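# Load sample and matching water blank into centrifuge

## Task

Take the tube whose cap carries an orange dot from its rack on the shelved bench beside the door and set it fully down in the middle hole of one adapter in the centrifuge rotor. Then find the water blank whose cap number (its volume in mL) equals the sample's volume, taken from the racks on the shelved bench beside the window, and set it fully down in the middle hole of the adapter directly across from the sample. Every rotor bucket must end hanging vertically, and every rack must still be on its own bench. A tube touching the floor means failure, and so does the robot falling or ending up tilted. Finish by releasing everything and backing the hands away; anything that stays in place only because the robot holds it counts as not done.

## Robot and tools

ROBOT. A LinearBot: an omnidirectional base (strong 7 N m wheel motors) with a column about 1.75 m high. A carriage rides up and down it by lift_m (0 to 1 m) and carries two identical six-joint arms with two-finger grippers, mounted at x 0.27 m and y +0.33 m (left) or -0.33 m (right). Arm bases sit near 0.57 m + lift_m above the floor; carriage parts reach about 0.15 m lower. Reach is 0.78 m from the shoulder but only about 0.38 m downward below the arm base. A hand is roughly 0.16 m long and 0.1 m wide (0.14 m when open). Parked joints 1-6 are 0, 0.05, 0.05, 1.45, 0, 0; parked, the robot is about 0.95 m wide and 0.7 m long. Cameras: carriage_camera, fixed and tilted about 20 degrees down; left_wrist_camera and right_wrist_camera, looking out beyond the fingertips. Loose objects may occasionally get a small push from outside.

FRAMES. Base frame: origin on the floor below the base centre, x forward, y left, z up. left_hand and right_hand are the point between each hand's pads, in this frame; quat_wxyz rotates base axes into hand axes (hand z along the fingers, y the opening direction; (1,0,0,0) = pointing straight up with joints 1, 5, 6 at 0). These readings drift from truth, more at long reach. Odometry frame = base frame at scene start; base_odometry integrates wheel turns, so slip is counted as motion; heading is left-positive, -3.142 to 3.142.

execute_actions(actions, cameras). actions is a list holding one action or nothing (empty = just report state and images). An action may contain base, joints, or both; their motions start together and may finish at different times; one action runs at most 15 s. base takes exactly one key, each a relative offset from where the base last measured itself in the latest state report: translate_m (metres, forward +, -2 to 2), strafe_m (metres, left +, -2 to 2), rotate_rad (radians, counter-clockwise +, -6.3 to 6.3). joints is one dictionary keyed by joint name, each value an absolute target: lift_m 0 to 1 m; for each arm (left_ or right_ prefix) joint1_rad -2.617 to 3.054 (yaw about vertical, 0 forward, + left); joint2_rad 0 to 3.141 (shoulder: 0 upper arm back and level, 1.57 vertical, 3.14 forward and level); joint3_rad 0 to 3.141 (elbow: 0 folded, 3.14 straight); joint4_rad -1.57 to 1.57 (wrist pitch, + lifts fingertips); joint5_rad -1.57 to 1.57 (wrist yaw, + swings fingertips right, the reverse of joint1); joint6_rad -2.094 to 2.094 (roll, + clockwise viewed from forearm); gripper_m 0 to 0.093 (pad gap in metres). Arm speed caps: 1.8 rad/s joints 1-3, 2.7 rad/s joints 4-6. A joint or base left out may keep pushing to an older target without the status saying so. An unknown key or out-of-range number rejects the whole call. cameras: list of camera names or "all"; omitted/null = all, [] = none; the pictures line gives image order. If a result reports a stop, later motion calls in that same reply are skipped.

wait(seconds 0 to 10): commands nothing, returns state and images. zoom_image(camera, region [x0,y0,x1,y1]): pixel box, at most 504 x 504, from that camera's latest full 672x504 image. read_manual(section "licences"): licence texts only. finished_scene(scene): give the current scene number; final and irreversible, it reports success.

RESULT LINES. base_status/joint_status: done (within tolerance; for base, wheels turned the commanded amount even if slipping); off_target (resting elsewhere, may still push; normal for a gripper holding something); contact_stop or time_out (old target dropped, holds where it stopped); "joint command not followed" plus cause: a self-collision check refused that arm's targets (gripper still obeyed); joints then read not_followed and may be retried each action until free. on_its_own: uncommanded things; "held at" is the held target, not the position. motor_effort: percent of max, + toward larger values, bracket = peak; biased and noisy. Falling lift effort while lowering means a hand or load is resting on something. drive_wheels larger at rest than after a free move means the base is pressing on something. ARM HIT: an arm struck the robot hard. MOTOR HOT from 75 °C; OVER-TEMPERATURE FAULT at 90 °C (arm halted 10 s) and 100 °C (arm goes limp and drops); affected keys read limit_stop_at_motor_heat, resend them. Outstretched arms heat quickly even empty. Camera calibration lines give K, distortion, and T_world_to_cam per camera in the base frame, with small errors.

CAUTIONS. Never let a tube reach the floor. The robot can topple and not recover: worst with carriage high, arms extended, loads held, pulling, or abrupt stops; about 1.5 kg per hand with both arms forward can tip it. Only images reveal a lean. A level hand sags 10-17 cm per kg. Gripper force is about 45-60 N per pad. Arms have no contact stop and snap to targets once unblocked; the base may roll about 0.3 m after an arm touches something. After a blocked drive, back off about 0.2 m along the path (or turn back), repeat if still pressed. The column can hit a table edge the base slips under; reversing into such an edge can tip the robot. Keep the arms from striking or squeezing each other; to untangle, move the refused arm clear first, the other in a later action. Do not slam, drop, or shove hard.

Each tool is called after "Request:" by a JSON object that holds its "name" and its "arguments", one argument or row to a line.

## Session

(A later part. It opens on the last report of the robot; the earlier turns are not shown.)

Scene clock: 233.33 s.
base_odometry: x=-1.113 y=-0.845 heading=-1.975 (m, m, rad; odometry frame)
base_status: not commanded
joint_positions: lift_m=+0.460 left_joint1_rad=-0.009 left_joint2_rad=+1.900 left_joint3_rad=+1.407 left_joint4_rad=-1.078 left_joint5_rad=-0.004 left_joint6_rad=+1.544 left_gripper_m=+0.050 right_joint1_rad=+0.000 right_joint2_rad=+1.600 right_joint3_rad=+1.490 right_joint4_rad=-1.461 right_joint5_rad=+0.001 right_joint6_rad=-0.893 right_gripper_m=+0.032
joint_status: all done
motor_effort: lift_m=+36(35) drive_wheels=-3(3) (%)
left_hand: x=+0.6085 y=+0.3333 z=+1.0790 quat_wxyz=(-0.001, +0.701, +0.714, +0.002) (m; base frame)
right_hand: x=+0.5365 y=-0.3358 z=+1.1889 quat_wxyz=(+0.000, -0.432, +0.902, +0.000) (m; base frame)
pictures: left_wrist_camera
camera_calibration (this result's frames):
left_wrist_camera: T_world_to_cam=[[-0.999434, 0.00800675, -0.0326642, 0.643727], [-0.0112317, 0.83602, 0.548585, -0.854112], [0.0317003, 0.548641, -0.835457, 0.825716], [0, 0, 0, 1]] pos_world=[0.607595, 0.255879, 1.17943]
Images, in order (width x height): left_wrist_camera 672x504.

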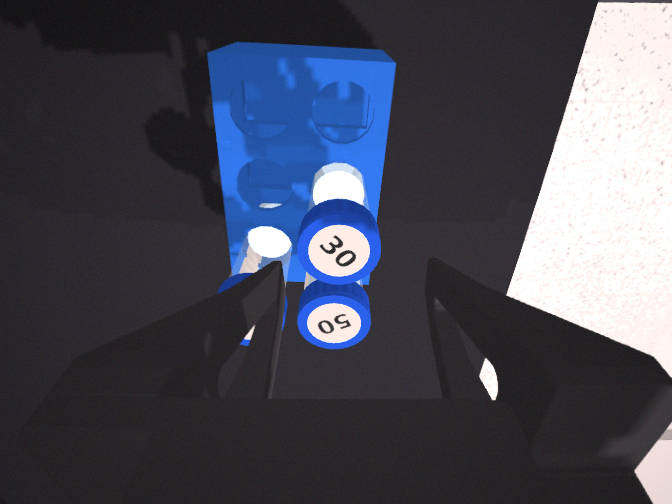

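Request:
{"name": "execute_actions", "arguments": {
  "actions": [
    {"base":{"strafe_m":0.007}}
  ],
  "cameras": []
}}

Request:
{"name": "execute_actions", "arguments": {
  "actions": [
    {"base":{"translate_m":0.007},"joints":{"lift_m":0.445}}
  ],
  "cameras": ["left_wrist_camera"]
}}

Scene clock: 249.27 s.
base_odometry: x=-1.107 y=-0.848 heading=-1.976 (m, m, rad; odometry frame)
base_status: done
joint_positions: lift_m=+0.460 left_joint1_rad=-0.003 left_joint2_rad=+1.900 left_joint3_rad=+1.407 left_joint4_rad=-1.078 left_joint5_rad=-0.003 left_joint6_rad=+1.544 left_gripper_m=+0.050 right_joint1_rad=+0.000 right_joint2_rad=+1.600 right_joint3_rad=+1.490 right_joint4_rad=-1.461 right_joint5_rad=+0.000 right_joint6_rad=-0.893 right_gripper_m=+0.032
joint_status: not commanded
motor_effort: lift_m=+34(35) drive_wheels=+4(9) (%)
left_hand: x=+0.6085 y=+0.3350 z=+1.0790 quat_wxyz=(-0.001, +0.699, +0.715, +0.001) (m; base frame)
right_hand: x=+0.5365 y=-0.3357 z=+1.1889 quat_wxyz=(+0.000, -0.432, +0.902, +0.000) (m; base frame)
pictures: none
No camera images: the call's "cameras" was empty. Leave "cameras" out to get every camera's image.

Scene clock: 250.27 s.
base_odometry: x=-1.110 y=-0.854 heading=-1.975 (m, m, rad; odometry frame)
base_status: done
joint_positions: lift_m=+0.445 left_joint1_rad=-0.003 left_joint2_rad=+1.901 left_joint3_rad=+1.407 left_joint4_rad=-1.080 left_joint5_rad=-0.003 left_joint6_rad=+1.544 left_gripper_m=+0.050 right_joint1_rad=+0.000 right_joint2_rad=+1.598 right_joint3_rad=+1.490 right_joint4_rad=-1.463 right_joint5_rad=+0.000 right_joint6_rad=-0.893 right_gripper_m=+0.032
joint_status: all done
motor_effort: lift_m=+35(37) drive_wheels=-3(18) (%)
left_hand: x=+0.6079 y=+0.3350 z=+1.0638 quat_wxyz=(-0.002, +0.699, +0.715, +0.000) (m; base frame)
right_hand: x=+0.5359 y=-0.3357 z=+1.1742 quat_wxyz=(+0.000, -0.432, +0.902, +0.000) (m; base frame)
pictures: left_wrist_camera
camera_calibration (this result's frames):
left_wrist_camera: T_world_to_cam=[[-0.999558, 0.00264463, -0.0296134, 0.641243], [-0.0140225, 0.83636, 0.548001, -0.845039], [0.0262167, 0.548174, -0.835954, 0.816113], [0, 0, 0, 1]] pos_world=[0.607714, 0.257689, 1.1643]
Images, in order (width x height): left_wrist_camera 672x504.

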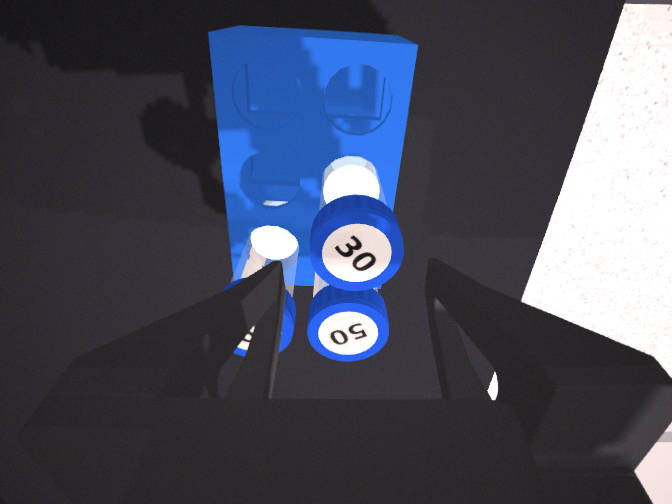

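Request:
{"name": "execute_actions", "arguments": {
  "actions": [
    {"joints":{"lift_m":0.42,"left_gripper_m":0.045}}
  ],
  "cameras": ["left_wrist_camera"]
}}

Request:
{"name": "execute_actions", "arguments": {
  "actions": [
    {"joints":{"left_gripper_m":0.025}}
  ],
  "cameras": ["left_wrist_camera"]
}}

Scene clock: 258.87 s.
base_odometry: x=-1.110 y=-0.854 heading=-1.975 (m, m, rad; odometry frame)
base_status: not commanded
joint_positions: lift_m=+0.420 left_joint1_rad=-0.003 left_joint2_rad=+1.902 left_joint3_rad=+1.407 left_joint4_rad=-1.081 left_joint5_rad=-0.003 left_joint6_rad=+1.544 left_gripper_m=+0.045 right_joint1_rad=+0.000 right_joint2_rad=+1.600 right_joint3_rad=+1.490 right_joint4_rad=-1.463 right_joint5_rad=+0.000 right_joint6_rad=-0.893 right_gripper_m=+0.032
joint_status: all done
motor_effort: lift_m=+33(37) drive_wheels=-2(3) (%)
left_hand: x=+0.6076 y=+0.3350 z=+1.0384 quat_wxyz=(-0.003, +0.699, +0.715, +0.000) (m; base frame)
right_hand: x=+0.5360 y=-0.3357 z=+1.1488 quat_wxyz=(-0.001, -0.432, +0.902, +0.000) (m; base frame)
pictures: left_wrist_camera
camera_calibration (this result's frames):
left_wrist_camera: T_world_to_cam=[[-0.999613, 0.00264482, -0.0277068, 0.638288], [-0.0129772, 0.836357, 0.548032, -0.831791], [0.0246222, 0.548179, -0.835999, 0.795902], [0, 0, 0, 1]] pos_world=[0.60765, 0.25769, 1.13891]
Images, in order (width x height): left_wrist_camera 672x504.

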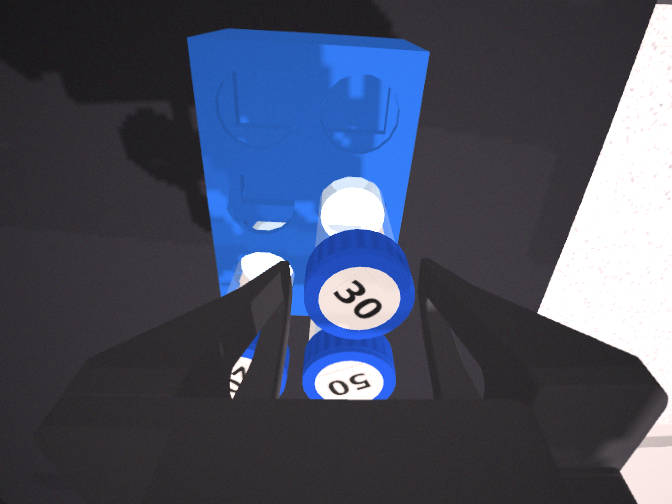

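Scene clock: 259.37 s.
base_odometry: x=-1.110 y=-0.854 heading=-1.975 (m, m, rad; odometry frame)
base_status: not commanded
joint_positions: lift_m=+0.420 left_joint1_rad=-0.003 left_joint2_rad=+1.902 left_joint3_rad=+1.407 left_joint4_rad=-1.081 left_joint5_rad=-0.003 left_joint6_rad=+1.544 left_gripper_m=+0.032 right_joint1_rad=+0.000 right_joint2_rad=+1.600 right_joint3_rad=+1.490 right_joint4_rad=-1.463 right_joint5_rad=+0.000 right_joint6_rad=-0.893 right_gripper_m=+0.032
joint_status: left_gripper_m off_target (ended at +0.032, target +0.025)
motor_effort: lift_m=+34(34) drive_wheels=+3(2) (%)
left_hand: x=+0.6076 y=+0.3350 z=+1.0384 quat_wxyz=(-0.003, +0.699, +0.715, +0.000) (m; base frame)
right_hand: x=+0.5360 y=-0.3357 z=+1.1488 quat_wxyz=(-0.001, -0.432, +0.902, +0.000) (m; base frame)
pictures: left_wrist_camera
camera_calibration (this result's frames):
left_wrist_camera: T_world_to_cam=[[-0.999613, 0.00264482, -0.0277068, 0.638288], [-0.0129772, 0.836357, 0.548032, -0.831791], [0.0246222, 0.548179, -0.835999, 0.795902], [0, 0, 0, 1]] pos_world=[0.60765, 0.25769, 1.13891]
Images, in order (width x height): left_wrist_camera 672x504.

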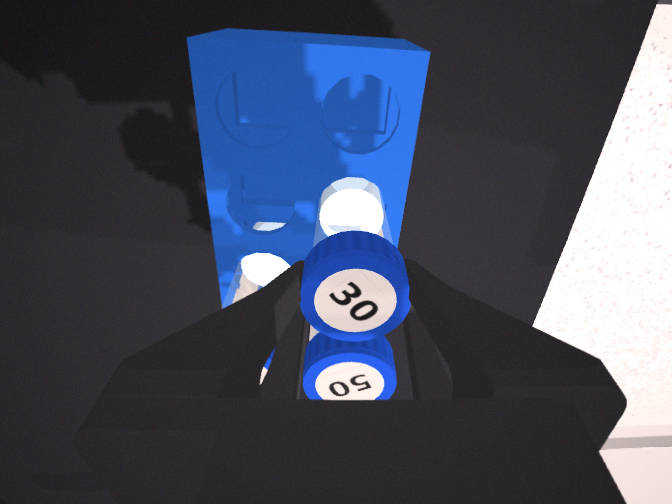

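Request:
{"name": "execute_actions", "arguments": {
  "actions": [
    {"joints":{"lift_m":0.58}}
  ],
  "cameras": ["left_wrist_camera"]
}}

Request:
{"name": "execute_actions", "arguments": {
  "actions": [
    {"base":{"strafe_m":0.2}}
  ],
  "cameras": []
}}

Request:
{"name": "execute_actions", "arguments": {
  "actions": [
    {"base":{"translate_m":-0.5}}
  ],
  "cameras": []
}}

Request:
{"name": "execute_actions", "arguments": {
  "actions": [
    {"base":{"rotate_rad":-1.571},"joints":{"right_joint2_rad":1.9,"right_joint3_rad":1.4,"right_joint4_rad":-1.07,"right_joint6_rad":0}}
  ],
  "cameras": ["carriage_camera","right_wrist_camera"]
}}

Scene clock: 283.43 s.
base_odometry: x=-1.110 y=-0.854 heading=-1.975 (m, m, rad; odometry frame)
base_status: not commanded
joint_positions: lift_m=+0.580 left_joint1_rad=-0.003 left_joint2_rad=+1.901 left_joint3_rad=+1.407 left_joint4_rad=-1.081 left_joint5_rad=-0.003 left_joint6_rad=+1.544 left_gripper_m=+0.032 right_joint1_rad=+0.000 right_joint2_rad=+1.600 right_joint3_rad=+1.490 right_joint4_rad=-1.463 right_joint5_rad=+0.000 right_joint6_rad=-0.893 right_gripper_m=+0.032
joint_status: all done
motor_effort: lift_m=+33(40) drive_wheels=+3(2) (%)
left_hand: x=+0.6076 y=+0.3350 z=+1.1987 quat_wxyz=(-0.003, +0.699, +0.715, +0.000) (m; base frame)
right_hand: x=+0.5360 y=-0.3357 z=+1.3089 quat_wxyz=(-0.001, -0.432, +0.902, +0.000) (m; base frame)
pictures: left_wrist_camera
camera_calibration (this result's frames):
left_wrist_camera: T_world_to_cam=[[-0.999602, 0.00264478, -0.0280881, 0.643133], [-0.0131863, 0.836358, 0.548026, -0.919524], [0.0249411, 0.548178, -0.83599, 0.929735], [0, 0, 0, 1]] pos_world=[0.607563, 0.25769, 1.29924]
Images, in order (width x height): left_wrist_camera 672x504.

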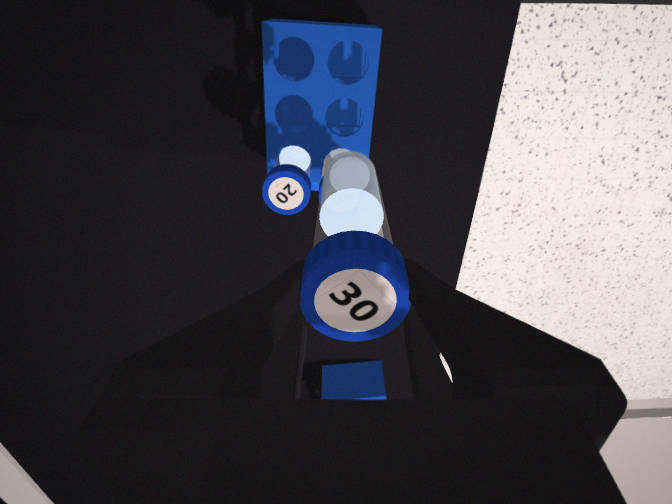

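Scene clock: 285.50 s.
base_odometry: x=-0.926 y=-0.933 heading=-1.976 (m, m, rad; odometry frame)
base_status: done
joint_positions: lift_m=+0.580 left_joint1_rad=-0.002 left_joint2_rad=+1.901 left_joint3_rad=+1.407 left_joint4_rad=-1.081 left_joint5_rad=-0.003 left_joint6_rad=+1.544 left_gripper_m=+0.032 right_joint1_rad=+0.000 right_joint2_rad=+1.600 right_joint3_rad=+1.490 right_joint4_rad=-1.463 right_joint5_rad=+0.000 right_joint6_rad=-0.893 right_gripper_m=+0.032
joint_status: not commanded
motor_effort: lift_m=+34(33) drive_wheels=-1(11) (%)
left_hand: x=+0.6076 y=+0.3354 z=+1.1987 quat_wxyz=(-0.003, +0.698, +0.716, +0.000) (m; base frame)
right_hand: x=+0.5360 y=-0.3357 z=+1.3089 quat_wxyz=(-0.001, -0.432, +0.902, +0.000) (m; base frame)
pictures: none
No camera images: the call's "cameras" was empty. Leave "cameras" out to get every camera's image.

Scene clock: 288.60 s.
base_odometry: x=-0.729 y=-0.473 heading=-1.975 (m, m, rad; odometry frame)
base_status: done
joint_positions: lift_m=+0.580 left_joint1_rad=-0.002 left_joint2_rad=+1.901 left_joint3_rad=+1.407 left_joint4_rad=-1.082 left_joint5_rad=-0.003 left_joint6_rad=+1.544 left_gripper_m=+0.032 right_joint1_rad=+0.000 right_joint2_rad=+1.600 right_joint3_rad=+1.490 right_joint4_rad=-1.463 right_joint5_rad=+0.000 right_joint6_rad=-0.893 right_gripper_m=+0.032
joint_status: not commanded
motor_effort: lift_m=+34(33) drive_wheels=-1(12) (%)
left_hand: x=+0.6075 y=+0.3354 z=+1.1987 quat_wxyz=(-0.003, +0.698, +0.716, +0.000) (m; base frame)
right_hand: x=+0.5359 y=-0.3357 z=+1.3089 quat_wxyz=(-0.001, -0.432, +0.902, +0.001) (m; base frame)
pictures: none
No camera images: the call's "cameras" was empty. Leave "cameras" out to get every camera's image.

Scene clock: 291.70 s.
base_odometry: x=-0.729 y=-0.474 heading=+2.737 (m, m, rad; odometry frame)
base_status: done
joint_positions: lift_m=+0.580 left_joint1_rad=-0.002 left_joint2_rad=+1.901 left_joint3_rad=+1.407 left_joint4_rad=-1.082 left_joint5_rad=-0.003 left_joint6_rad=+1.544 left_gripper_m=+0.032 right_joint1_rad=+0.000 right_joint2_rad=+1.908 right_joint3_rad=+1.419 right_joint4_rad=-1.067 right_joint5_rad=+0.001 right_joint6_rad=-0.008 right_gripper_m=+0.032
joint_status: all done
motor_effort: lift_m=+34(34) drive_wheels=+5(14) (%)
left_hand: x=+0.6074 y=+0.3354 z=+1.1987 quat_wxyz=(-0.003, +0.698, +0.716, -0.001) (m; base frame)
right_hand: x=+0.6141 y=-0.3358 z=+1.1992 quat_wxyz=(+0.007, -0.004, +1.000, +0.000) (m; base frame)
pictures: carriage_camera, right_wrist_camera
camera_calibration (this result's frames):
carriage_camera: T_world_to_cam=[[-0.00764682, -0.999965, 0.00350381, -0.00567693], [-0.291192, -0.00112532, -0.956664, 1.54961], [0.956634, -0.00833572, -0.291173, 0.274889], [0, 0, 0, 1]] pos_world=[0.18822, -0.00164153, 1.56251]
right_wrist_camera: T_world_to_cam=[[-0.062525, -0.998039, -0.00288924, -0.285216], [-0.822464, 0.0498853, 0.566625, -0.149601], [-0.56537, 0.0378045, -0.823971, 1.4705], [0, 0, 0, 1]] pos_world=[0.6905, -0.332785, 1.29559]
Images, in order (width x height): carriage_camera 672x504, right_wrist_camera 672x504.

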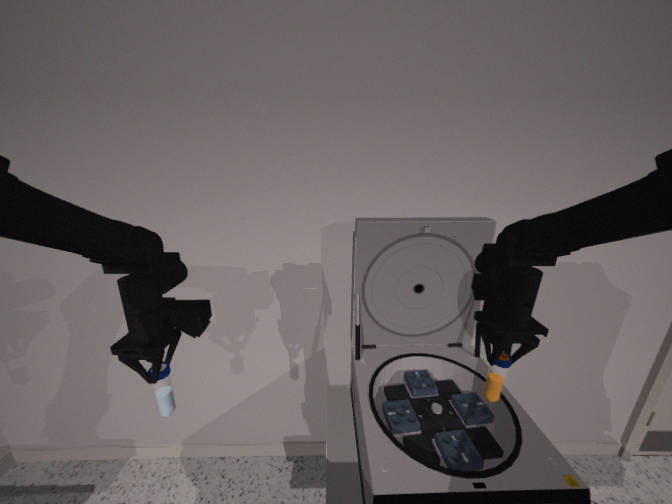

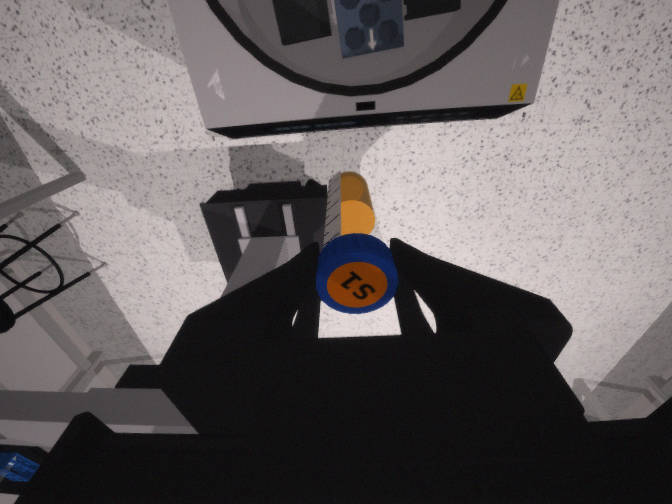

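Request:
{"name": "zoom_image", "arguments": {
  "camera": "carriage_camera",
  "region": [360,345,540,495]
}}

Region (360, 345, 540, 495) of carriage_camera's 672x504 image, scaled by 2.800, with more detail than that image has.

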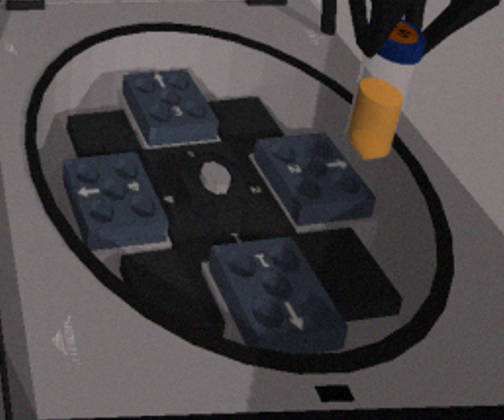

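Request:
{"name": "execute_actions", "arguments": {
  "actions": [
    {"base":{"translate_m":0.235},"joints":{"right_joint2_rad":2.1,"right_joint3_rad":1.51,"right_joint4_rad":-0.98,"lift_m":0.48}}
  ],
  "cameras": []
}}

Request:
{"name": "execute_actions", "arguments": {
  "actions": [
    {"base":{"strafe_m":-0.15},"joints":{"lift_m":0.41}}
  ],
  "cameras": ["carriage_camera","right_wrist_camera"]
}}

Scene clock: 332.30 s.
base_odometry: x=-0.945 y=-0.381 heading=+2.736 (m, m, rad; odometry frame)
base_status: done
joint_positions: lift_m=+0.480 left_joint1_rad=-0.002 left_joint2_rad=+1.898 left_joint3_rad=+1.407 left_joint4_rad=-1.085 left_joint5_rad=-0.003 left_joint6_rad=+1.544 left_gripper_m=+0.032 right_joint1_rad=+0.000 right_joint2_rad=+2.114 right_joint3_rad=+1.500 right_joint4_rad=-0.982 right_joint5_rad=+0.001 right_joint6_rad=-0.008 right_gripper_m=+0.032
joint_status: all done
motor_effort: lift_m=+34(35) drive_wheels=-5(18) (%)
left_hand: x=+0.6069 y=+0.3354 z=+1.0998 quat_wxyz=(-0.003, +0.698, +0.716, +0.000) (m; base frame)
right_hand: x=+0.6436 y=-0.3358 z=+1.0461 quat_wxyz=(-0.013, -0.004, +1.000, +0.000) (m; base frame)
pictures: none
No camera images: the call's "cameras" was empty. Leave "cameras" out to get every camera's image.

Scene clock: 334.27 s.
base_odometry: x=-0.886 y=-0.243 heading=+2.736 (m, m, rad; odometry frame)
base_status: done
joint_positions: lift_m=+0.410 left_joint1_rad=-0.002 left_joint2_rad=+1.900 left_joint3_rad=+1.407 left_joint4_rad=-1.085 left_joint5_rad=-0.002 left_joint6_rad=+1.544 left_gripper_m=+0.032 right_joint1_rad=+0.000 right_joint2_rad=+2.102 right_joint3_rad=+1.500 right_joint4_rad=-0.982 right_joint5_rad=+0.001 right_joint6_rad=-0.008 right_gripper_m=+0.032
joint_status: all done
motor_effort: lift_m=+34(35) drive_wheels=-1(10) (%)
left_hand: x=+0.6067 y=+0.3353 z=+1.0291 quat_wxyz=(-0.003, +0.698, +0.716, -0.001) (m; base frame)
right_hand: x=+0.6450 y=-0.3358 z=+0.9805 quat_wxyz=(-0.007, -0.004, +1.000, +0.000) (m; base frame)
pictures: carriage_camera, right_wrist_camera
camera_calibration (this result's frames):
carriage_camera: T_world_to_cam=[[-0.00764682, -0.999965, 0.00350381, -0.00508094], [-0.291192, -0.00112532, -0.956664, 1.38688], [0.956634, -0.00833572, -0.291173, 0.225361], [0, 0, 0, 1]] pos_world=[0.18822, -0.00164153, 1.39241]
right_wrist_camera: T_world_to_cam=[[-0.0625812, -0.998039, -0.00115128, -0.285587], [-0.806368, 0.0498829, 0.589306, -0.0328443], [-0.588093, 0.0378079, -0.807909, 1.30666], [0, 0, 0, 1]] pos_world=[0.724078, -0.33279, 1.07469]
Images, in order (width x height): carriage_camera 672x504, right_wrist_camera 672x504.

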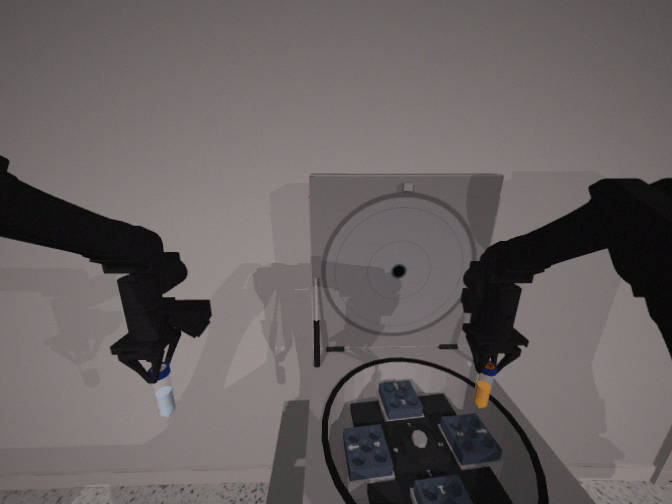

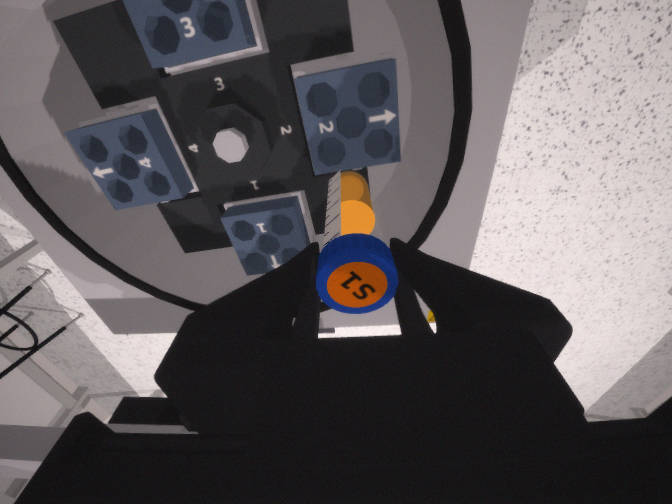

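Request:
{"name": "execute_actions", "arguments": {
  "actions": [
    {"base":{"translate_m":0.022},"joints":{"lift_m":0.37,"right_joint4_rad":-0.96}}
  ],
  "cameras": ["carriage_camera","right_wrist_camera"]
}}

Scene clock: 344.57 s.
base_odometry: x=-0.906 y=-0.234 heading=+2.736 (m, m, rad; odometry frame)
base_status: done
joint_positions: lift_m=+0.370 left_joint1_rad=-0.002 left_joint2_rad=+1.901 left_joint3_rad=+1.407 left_joint4_rad=-1.086 left_joint5_rad=-0.002 left_joint6_rad=+1.544 left_gripper_m=+0.032 right_joint1_rad=+0.000 right_joint2_rad=+2.102 right_joint3_rad=+1.500 right_joint4_rad=-0.968 right_joint5_rad=+0.001 right_joint6_rad=-0.008 right_gripper_m=+0.032
joint_status: all done
motor_effort: lift_m=+35(35) drive_wheels=-4(8) (%)
left_hand: x=+0.6064 y=+0.3353 z=+0.9888 quat_wxyz=(-0.004, +0.698, +0.716, -0.002) (m; base frame)
right_hand: x=+0.6484 y=-0.3358 z=+0.9403 quat_wxyz=(+0.000, -0.004, +1.000, +0.000) (m; base frame)
pictures: carriage_camera, right_wrist_camera
camera_calibration (this result's frames):
carriage_camera: T_world_to_cam=[[-0.00764682, -0.999965, 0.00350381, -0.00494067], [-0.291192, -0.00112532, -0.956664, 1.34858], [0.956634, -0.00833572, -0.291173, 0.213704], [0, 0, 0, 1]] pos_world=[0.18822, -0.00164153, 1.35238]
right_wrist_camera: T_world_to_cam=[[-0.0625603, -0.998039, -0.00198475, -0.284654], [-0.814164, 0.049884, 0.578488, 0.00876158], [-0.577254, 0.0378063, -0.815689, 1.27643], [0, 0, 0, 1]] pos_world=[0.726149, -0.33279, 1.03554]
Images, in order (width x height): carriage_camera 672x504, right_wrist_camera 672x504.

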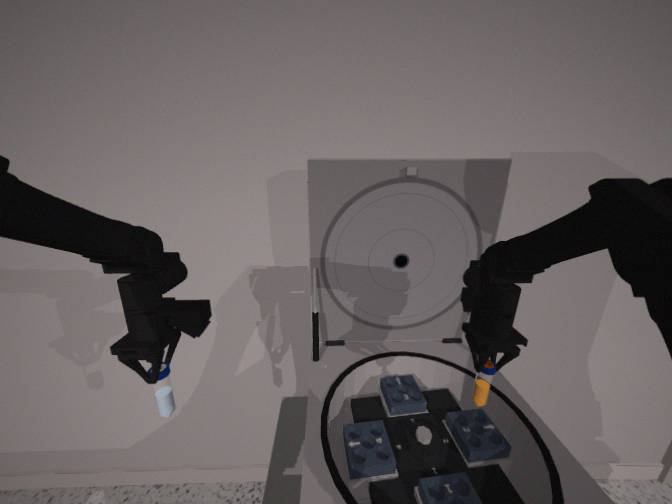

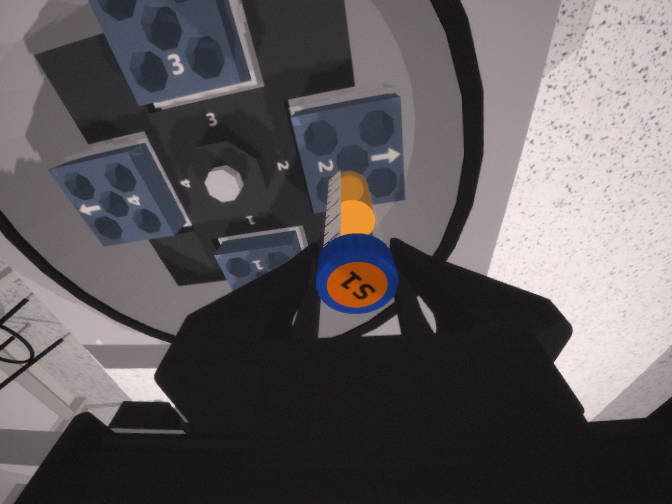

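Request:
{"name": "zoom_image", "arguments": {
  "camera": "right_wrist_camera",
  "region": [280,80,420,240]
}}

Region (280, 80, 420, 240) of right_wrist_camera's 672x504 image, scaled by 3.150, with more detail than that image has; it fills the left 441 columns of this view, and the rest is white.

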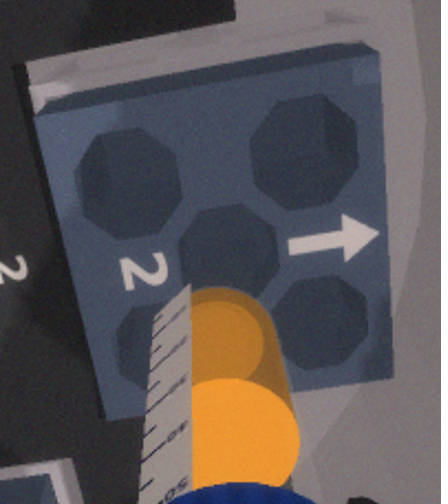

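Request:
{"name": "execute_actions", "arguments": {
  "actions": [
    {"base":{"strafe_m":-0.004},"joints":{"lift_m":0.33}}
  ],
  "cameras": ["carriage_camera","right_wrist_camera"]
}}

Request:
{"name": "zoom_image", "arguments": {
  "camera": "right_wrist_camera",
  "region": [270,90,430,250]
}}

Request:
{"name": "zoom_image", "arguments": {
  "camera": "carriage_camera",
  "region": [420,350,540,470]
}}

Scene clock: 369.27 s.
base_odometry: x=-0.905 y=-0.230 heading=+2.736 (m, m, rad; odometry frame)
base_status: done
joint_positions: lift_m=+0.330 left_joint1_rad=-0.002 left_joint2_rad=+1.904 left_joint3_rad=+1.407 left_joint4_rad=-1.087 left_joint5_rad=-0.002 left_joint6_rad=+1.544 left_gripper_m=+0.032 right_joint1_rad=+0.000 right_joint2_rad=+2.105 right_joint3_rad=+1.500 right_joint4_rad=-0.967 right_joint5_rad=+0.001 right_joint6_rad=-0.008 right_gripper_m=+0.032
joint_status: all done
motor_effort: lift_m=+35(37) drive_wheels=-3(14) (%)
left_hand: x=+0.6061 y=+0.3352 z=+0.9477 quat_wxyz=(-0.005, +0.698, +0.716, -0.004) (m; base frame)
right_hand: x=+0.6484 y=-0.3358 z=+0.8995 quat_wxyz=(-0.001, -0.004, +1.000, +0.000) (m; base frame)
pictures: carriage_camera, right_wrist_camera
camera_calibration (this result's frames):
carriage_camera: T_world_to_cam=[[-0.00764682, -0.999965, 0.00350381, -0.00480053], [-0.291192, -0.00112532, -0.956664, 1.31032], [0.956634, -0.00833572, -0.291173, 0.202059], [0, 0, 0, 1]] pos_world=[0.18822, -0.00164153, 1.31238]
right_wrist_camera: T_world_to_cam=[[-0.0625625, -0.998039, -0.00191332, -0.284796], [-0.813502, 0.0498839, 0.579419, 0.0311483], [-0.578187, 0.0378064, -0.815028, 1.24314], [0, 0, 0, 1]] pos_world=[0.726292, -0.33279, 0.994604]
Images, in order (width x height): carriage_camera 672x504, right_wrist_camera 672x504.

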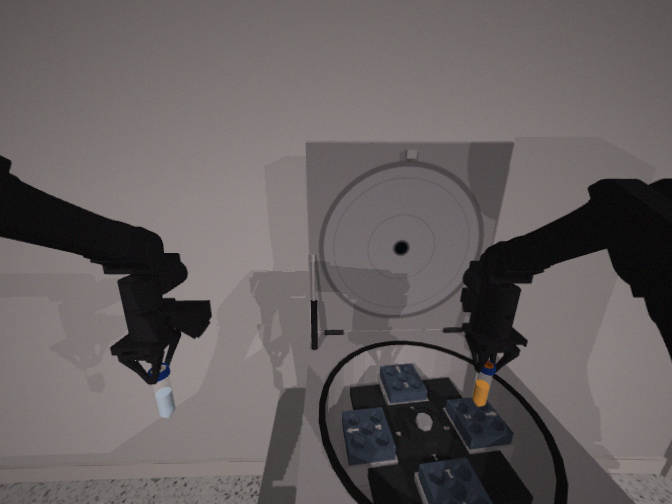

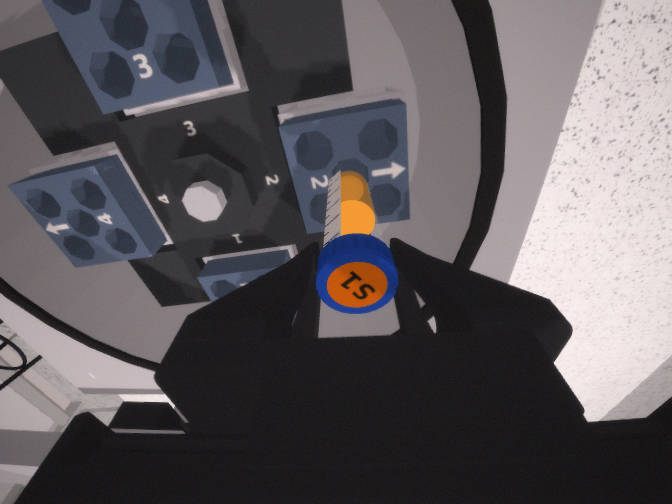

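Region (270, 90, 430, 250) of right_wrist_camera's 672x504 image, scaled by 3.150, with more detail than that image has.

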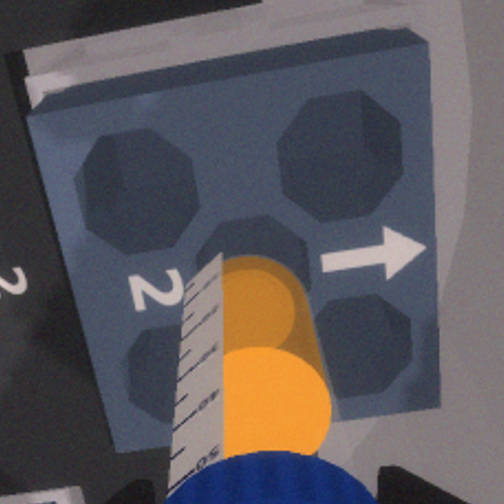

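Region (420, 350, 540, 470) of carriage_camera's 672x504 image, scaled by 4.200, with more detail than that image has.

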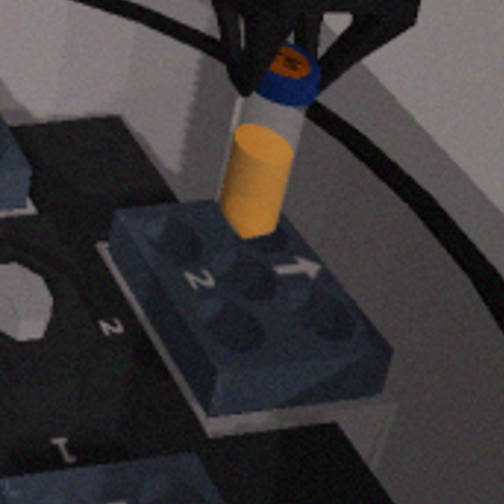

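Request:
{"name": "execute_actions", "arguments": {
  "actions": [
    {"base":{"translate_m":-0.005},"joints":{"lift_m":0.305}}
  ],
  "cameras": ["carriage_camera","right_wrist_camera"]
}}

Request:
{"name": "zoom_image", "arguments": {
  "camera": "right_wrist_camera",
  "region": [270,90,430,250]
}}

Request:
{"name": "zoom_image", "arguments": {
  "camera": "carriage_camera",
  "region": [420,350,540,470]
}}

Scene clock: 382.73 s.
base_odometry: x=-0.900 y=-0.232 heading=+2.737 (m, m, rad; odometry frame)
base_status: done
joint_positions: lift_m=+0.305 left_joint1_rad=-0.002 left_joint2_rad=+1.902 left_joint3_rad=+1.407 left_joint4_rad=-1.088 left_joint5_rad=-0.002 left_joint6_rad=+1.544 left_gripper_m=+0.032 right_joint1_rad=+0.000 right_joint2_rad=+2.103 right_joint3_rad=+1.500 right_joint4_rad=-0.966 right_joint5_rad=+0.001 right_joint6_rad=-0.008 right_gripper_m=+0.032
joint_status: all done
motor_effort: lift_m=+34(35) drive_wheels=-2(6) (%)
left_hand: x=+0.6058 y=+0.3352 z=+0.9236 quat_wxyz=(-0.005, +0.698, +0.716, -0.003) (m; base frame)
right_hand: x=+0.6490 y=-0.3358 z=+0.8752 quat_wxyz=(+0.001, -0.004, +1.000, +0.000) (m; base frame)
pictures: carriage_camera, right_wrist_camera
camera_calibration (this result's frames):
carriage_camera: T_world_to_cam=[[-0.00764682, -0.999965, 0.00350381, -0.00471324], [-0.291192, -0.00112532, -0.956664, 1.28648], [0.956634, -0.00833572, -0.291173, 0.194804], [0, 0, 0, 1]] pos_world=[0.18822, -0.00164153, 1.28747]
right_wrist_camera: T_world_to_cam=[[-0.0625556, -0.998039, -0.00212759, -0.284623], [-0.815486, 0.0498842, 0.576623, 0.0493837], [-0.575386, 0.037806, -0.817008, 1.22367], [0, 0, 0, 1]] pos_world=[0.726547, -0.33279, 0.970663]
Images, in order (width x height): carriage_camera 672x504, right_wrist_camera 672x504.

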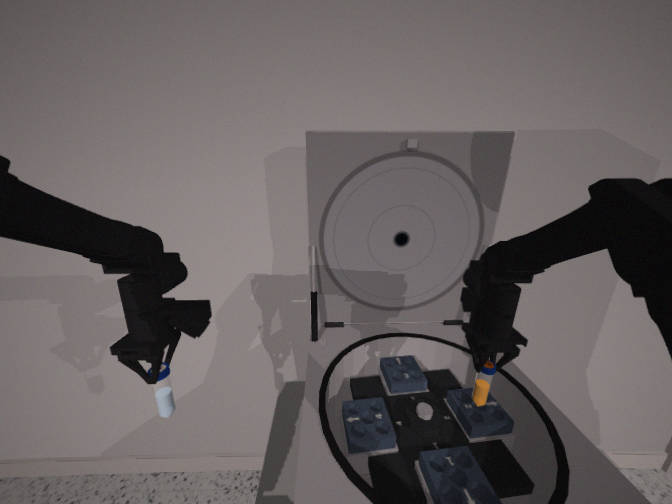

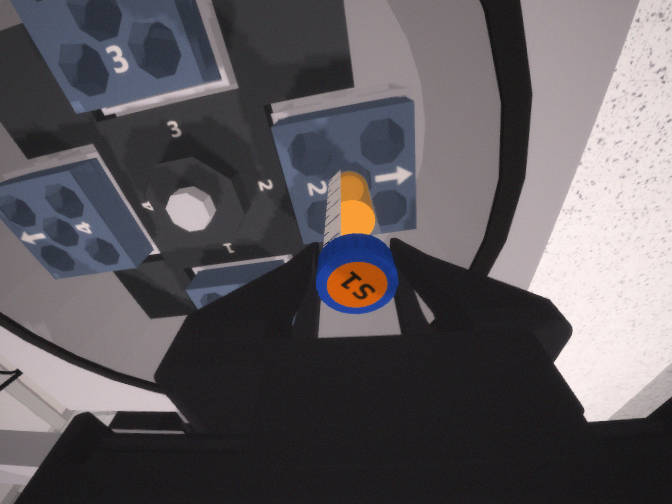

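Region (270, 90, 430, 250) of right_wrist_camera's 672x504 image, scaled by 3.150, with more detail than that image has.

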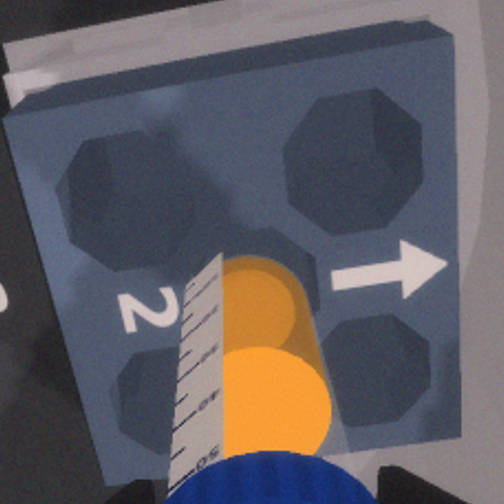

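Region (420, 350, 540, 470) of carriage_camera's 672x504 image, scaled by 4.200, with more detail than that image has.

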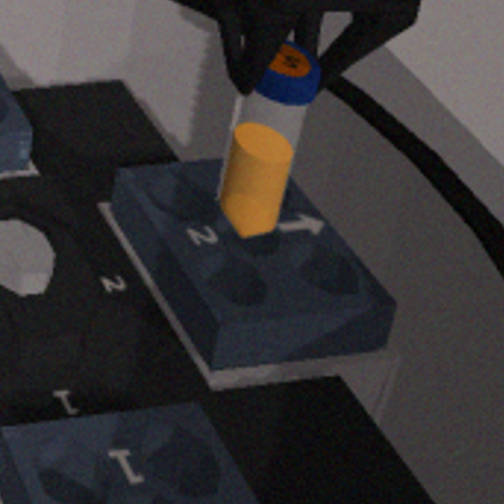

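Request:
{"name": "execute_actions", "arguments": {
  "actions": [
    {"joints":{"lift_m":0.275}}
  ],
  "cameras": ["right_wrist_camera"]
}}

Request:
{"name": "zoom_image", "arguments": {
  "camera": "right_wrist_camera",
  "region": [260,90,450,280]
}}

Scene clock: 391.03 s.
base_odometry: x=-0.900 y=-0.232 heading=+2.737 (m, m, rad; odometry frame)
base_status: not commanded
joint_positions: lift_m=+0.275 left_joint1_rad=-0.002 left_joint2_rad=+1.903 left_joint3_rad=+1.407 left_joint4_rad=-1.088 left_joint5_rad=-0.002 left_joint6_rad=+1.544 left_gripper_m=+0.032 right_joint1_rad=+0.000 right_joint2_rad=+2.104 right_joint3_rad=+1.500 right_joint4_rad=-0.965 right_joint5_rad=+0.002 right_joint6_rad=-0.008 right_gripper_m=+0.031
joint_status: all done
motor_effort: lift_m=+35(34) drive_wheels=-2(3) (%)
left_hand: x=+0.6058 y=+0.3352 z=+0.8931 quat_wxyz=(-0.005, +0.698, +0.716, -0.004) (m; base frame)
right_hand: x=+0.6491 y=-0.3361 z=+0.8448 quat_wxyz=(+0.001, -0.004, +1.000, -0.001) (m; base frame)
pictures: right_wrist_camera
camera_calibration (this result's frames):
right_wrist_camera: T_world_to_cam=[[-0.062559, -0.998041, -0.000580863, -0.286251], [-0.815266, 0.0507666, 0.576857, 0.0669731], [-0.575698, 0.0365612, -0.816845, 1.19847], [0, 0, 0, 1]] pos_world=[0.726647, -0.332907, 0.94016]
Images, in order (width x height): right_wrist_camera 672x504.

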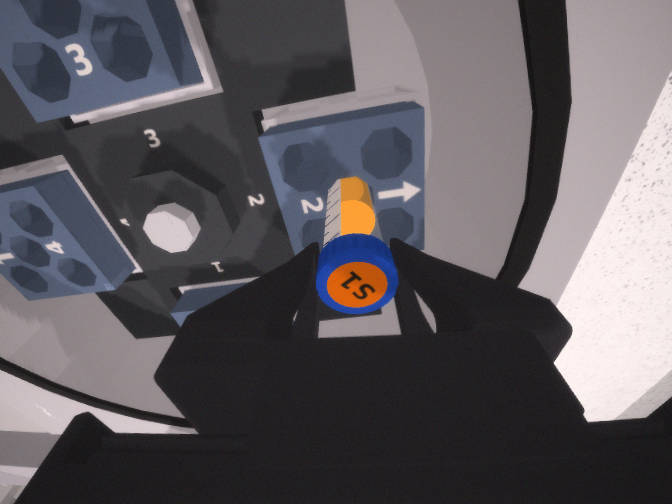

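Region (260, 90, 450, 280) of right_wrist_camera's 672x504 image, scaled by 2.653, with more detail than that image has.

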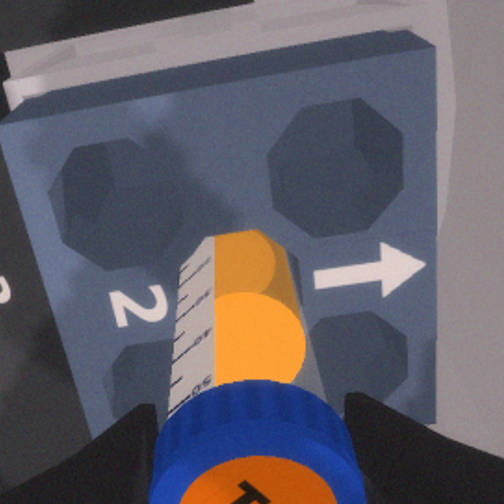

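Request:
{"name": "execute_actions", "arguments": {
  "actions": [
    {"joints":{"lift_m":0.235}}
  ],
  "cameras": ["right_wrist_camera","carriage_camera"]
}}

Scene clock: 398.63 s.
base_odometry: x=-0.900 y=-0.232 heading=+2.737 (m, m, rad; odometry frame)
base_status: not commanded
joint_positions: lift_m=+0.235 left_joint1_rad=-0.002 left_joint2_rad=+1.904 left_joint3_rad=+1.407 left_joint4_rad=-1.088 left_joint5_rad=-0.002 left_joint6_rad=+1.544 left_gripper_m=+0.032 right_joint1_rad=+0.000 right_joint2_rad=+2.103 right_joint3_rad=+1.500 right_joint4_rad=-0.964 right_joint5_rad=+0.003 right_joint6_rad=-0.008 right_gripper_m=+0.031
joint_status: all done
motor_effort: lift_m=+34(34) drive_wheels=-2(4) (%)
left_hand: x=+0.6056 y=+0.3352 z=+0.8529 quat_wxyz=(-0.006, +0.698, +0.716, -0.004) (m; base frame)
right_hand: x=+0.6492 y=-0.3362 z=+0.8049 quat_wxyz=(+0.001, -0.004, +1.000, -0.002) (m; base frame)
pictures: carriage_camera, right_wrist_camera
camera_calibration (this result's frames):
carriage_camera: T_world_to_cam=[[-0.00764682, -0.999965, 0.00350381, -0.00446766], [-0.291192, -0.00112532, -0.956664, 1.21943], [0.956634, -0.00833572, -0.291173, 0.174397], [0, 0, 0, 1]] pos_world=[0.18822, -0.00164153, 1.21738]
right_wrist_camera: T_world_to_cam=[[-0.0625604, -0.998041, 0.000132982, -0.28697], [-0.815706, 0.0512078, 0.576196, 0.0910724], [-0.575074, 0.0359386, -0.817312, 1.16572], [0, 0, 0, 1]] pos_world=[0.726709, -0.332966, 0.900317]
Images, in order (width x height): carriage_camera 672x504, right_wrist_camera 672x504.

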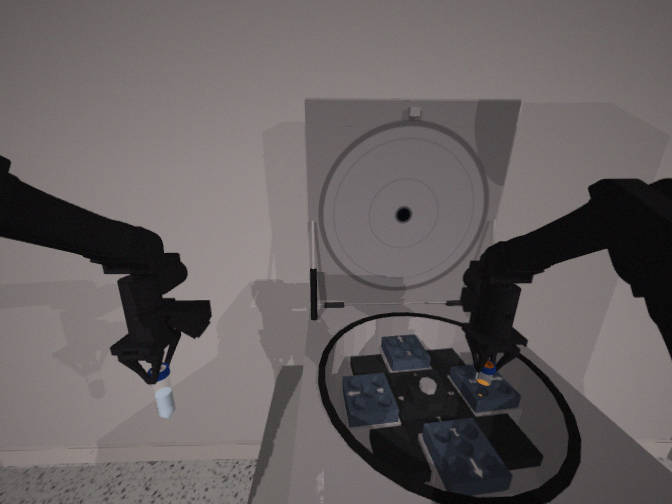

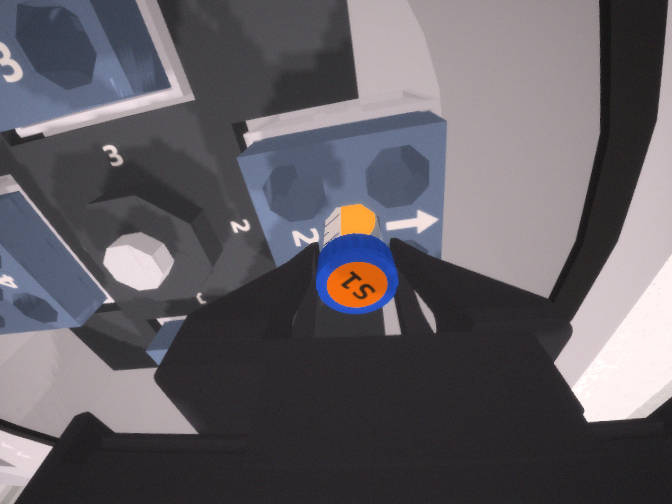

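Continue in small steps until it bottoms.

Request:
{"name": "execute_actions", "arguments": {
  "actions": [
    {"joints":{"lift_m":0.218}}
  ],
  "cameras": ["right_wrist_camera"]
}}

Scene clock: 403.17 s.
base_odometry: x=-0.900 y=-0.232 heading=+2.737 (m, m, rad; odometry frame)
base_status: not commanded
joint_positions: lift_m=+0.218 left_joint1_rad=-0.002 left_joint2_rad=+1.904 left_joint3_rad=+1.407 left_joint4_rad=-1.088 left_joint5_rad=-0.002 left_joint6_rad=+1.544 left_gripper_m=+0.032 right_joint1_rad=+0.000 right_joint2_rad=+2.097 right_joint3_rad=+1.500 right_joint4_rad=-0.965 right_joint5_rad=+0.004 right_joint6_rad=-0.008 right_gripper_m=+0.031
joint_status: all done
motor_effort: lift_m=+34(36) drive_wheels=-2(3) (%)
left_hand: x=+0.6056 y=+0.3352 z=+0.8358 quat_wxyz=(-0.006, +0.698, +0.716, -0.004) (m; base frame)
right_hand: x=+0.6498 y=-0.3363 z=+0.7904 quat_wxyz=(+0.004, -0.004, +1.000, -0.002) (m; base frame)
pictures: right_wrist_camera
camera_calibration (this result's frames):
right_wrist_camera: T_world_to_cam=[[-0.0625633, -0.998041, 0.000132757, -0.286994], [-0.819207, 0.0514289, 0.571187, 0.106218], [-0.570075, 0.0356266, -0.82082, 1.15365], [0, 0, 0, 1]] pos_world=[0.726725, -0.332995, 0.886305]
Images, in order (width x height): right_wrist_camera 672x504.

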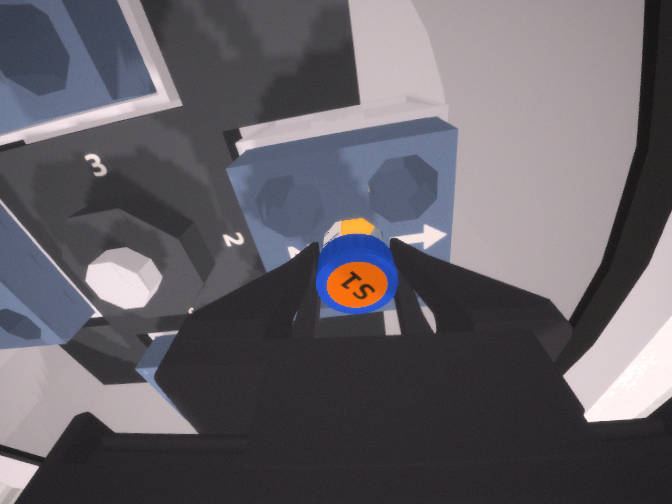

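Request:
{"name": "execute_actions", "arguments": {
  "actions": [
    {"joints":{"lift_m":0.208}}
  ],
  "cameras": ["right_wrist_camera"]
}}

Scene clock: 407.63 s.
base_odometry: x=-0.900 y=-0.232 heading=+2.737 (m, m, rad; odometry frame)
base_status: not commanded
joint_positions: lift_m=+0.208 left_joint1_rad=-0.002 left_joint2_rad=+1.903 left_joint3_rad=+1.407 left_joint4_rad=-1.088 left_joint5_rad=-0.002 left_joint6_rad=+1.544 left_gripper_m=+0.032 right_joint1_rad=+0.000 right_joint2_rad=+2.075 right_joint3_rad=+1.502 right_joint4_rad=-0.964 right_joint5_rad=+0.002 right_joint6_rad=-0.008 right_gripper_m=+0.031
joint_status: all done
motor_effort: lift_m=+33(35) drive_wheels=+3(2) (%)
left_hand: x=+0.6057 y=+0.3352 z=+0.8263 quat_wxyz=(-0.005, +0.698, +0.716, -0.004) (m; base frame)
right_hand: x=+0.6528 y=-0.3361 z=+0.7892 quat_wxyz=(+0.016, -0.004, +1.000, -0.001) (m; base frame)
pictures: right_wrist_camera
camera_calibration (this result's frames):
right_wrist_camera: T_world_to_cam=[[-0.0625103, -0.998041, -0.00253255, -0.284544], [-0.832909, 0.0507692, 0.551076, 0.133936], [-0.549868, 0.0365573, -0.834451, 1.15221], [0, 0, 0, 1]] pos_world=[0.727331, -0.332908, 0.88693]
Images, in order (width x height): right_wrist_camera 672x504.

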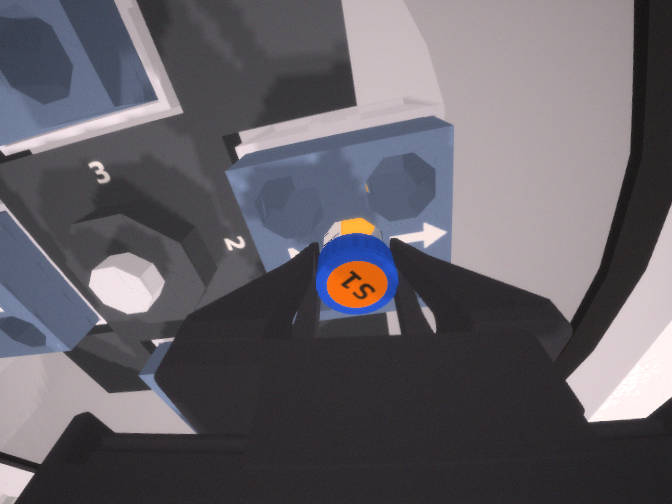

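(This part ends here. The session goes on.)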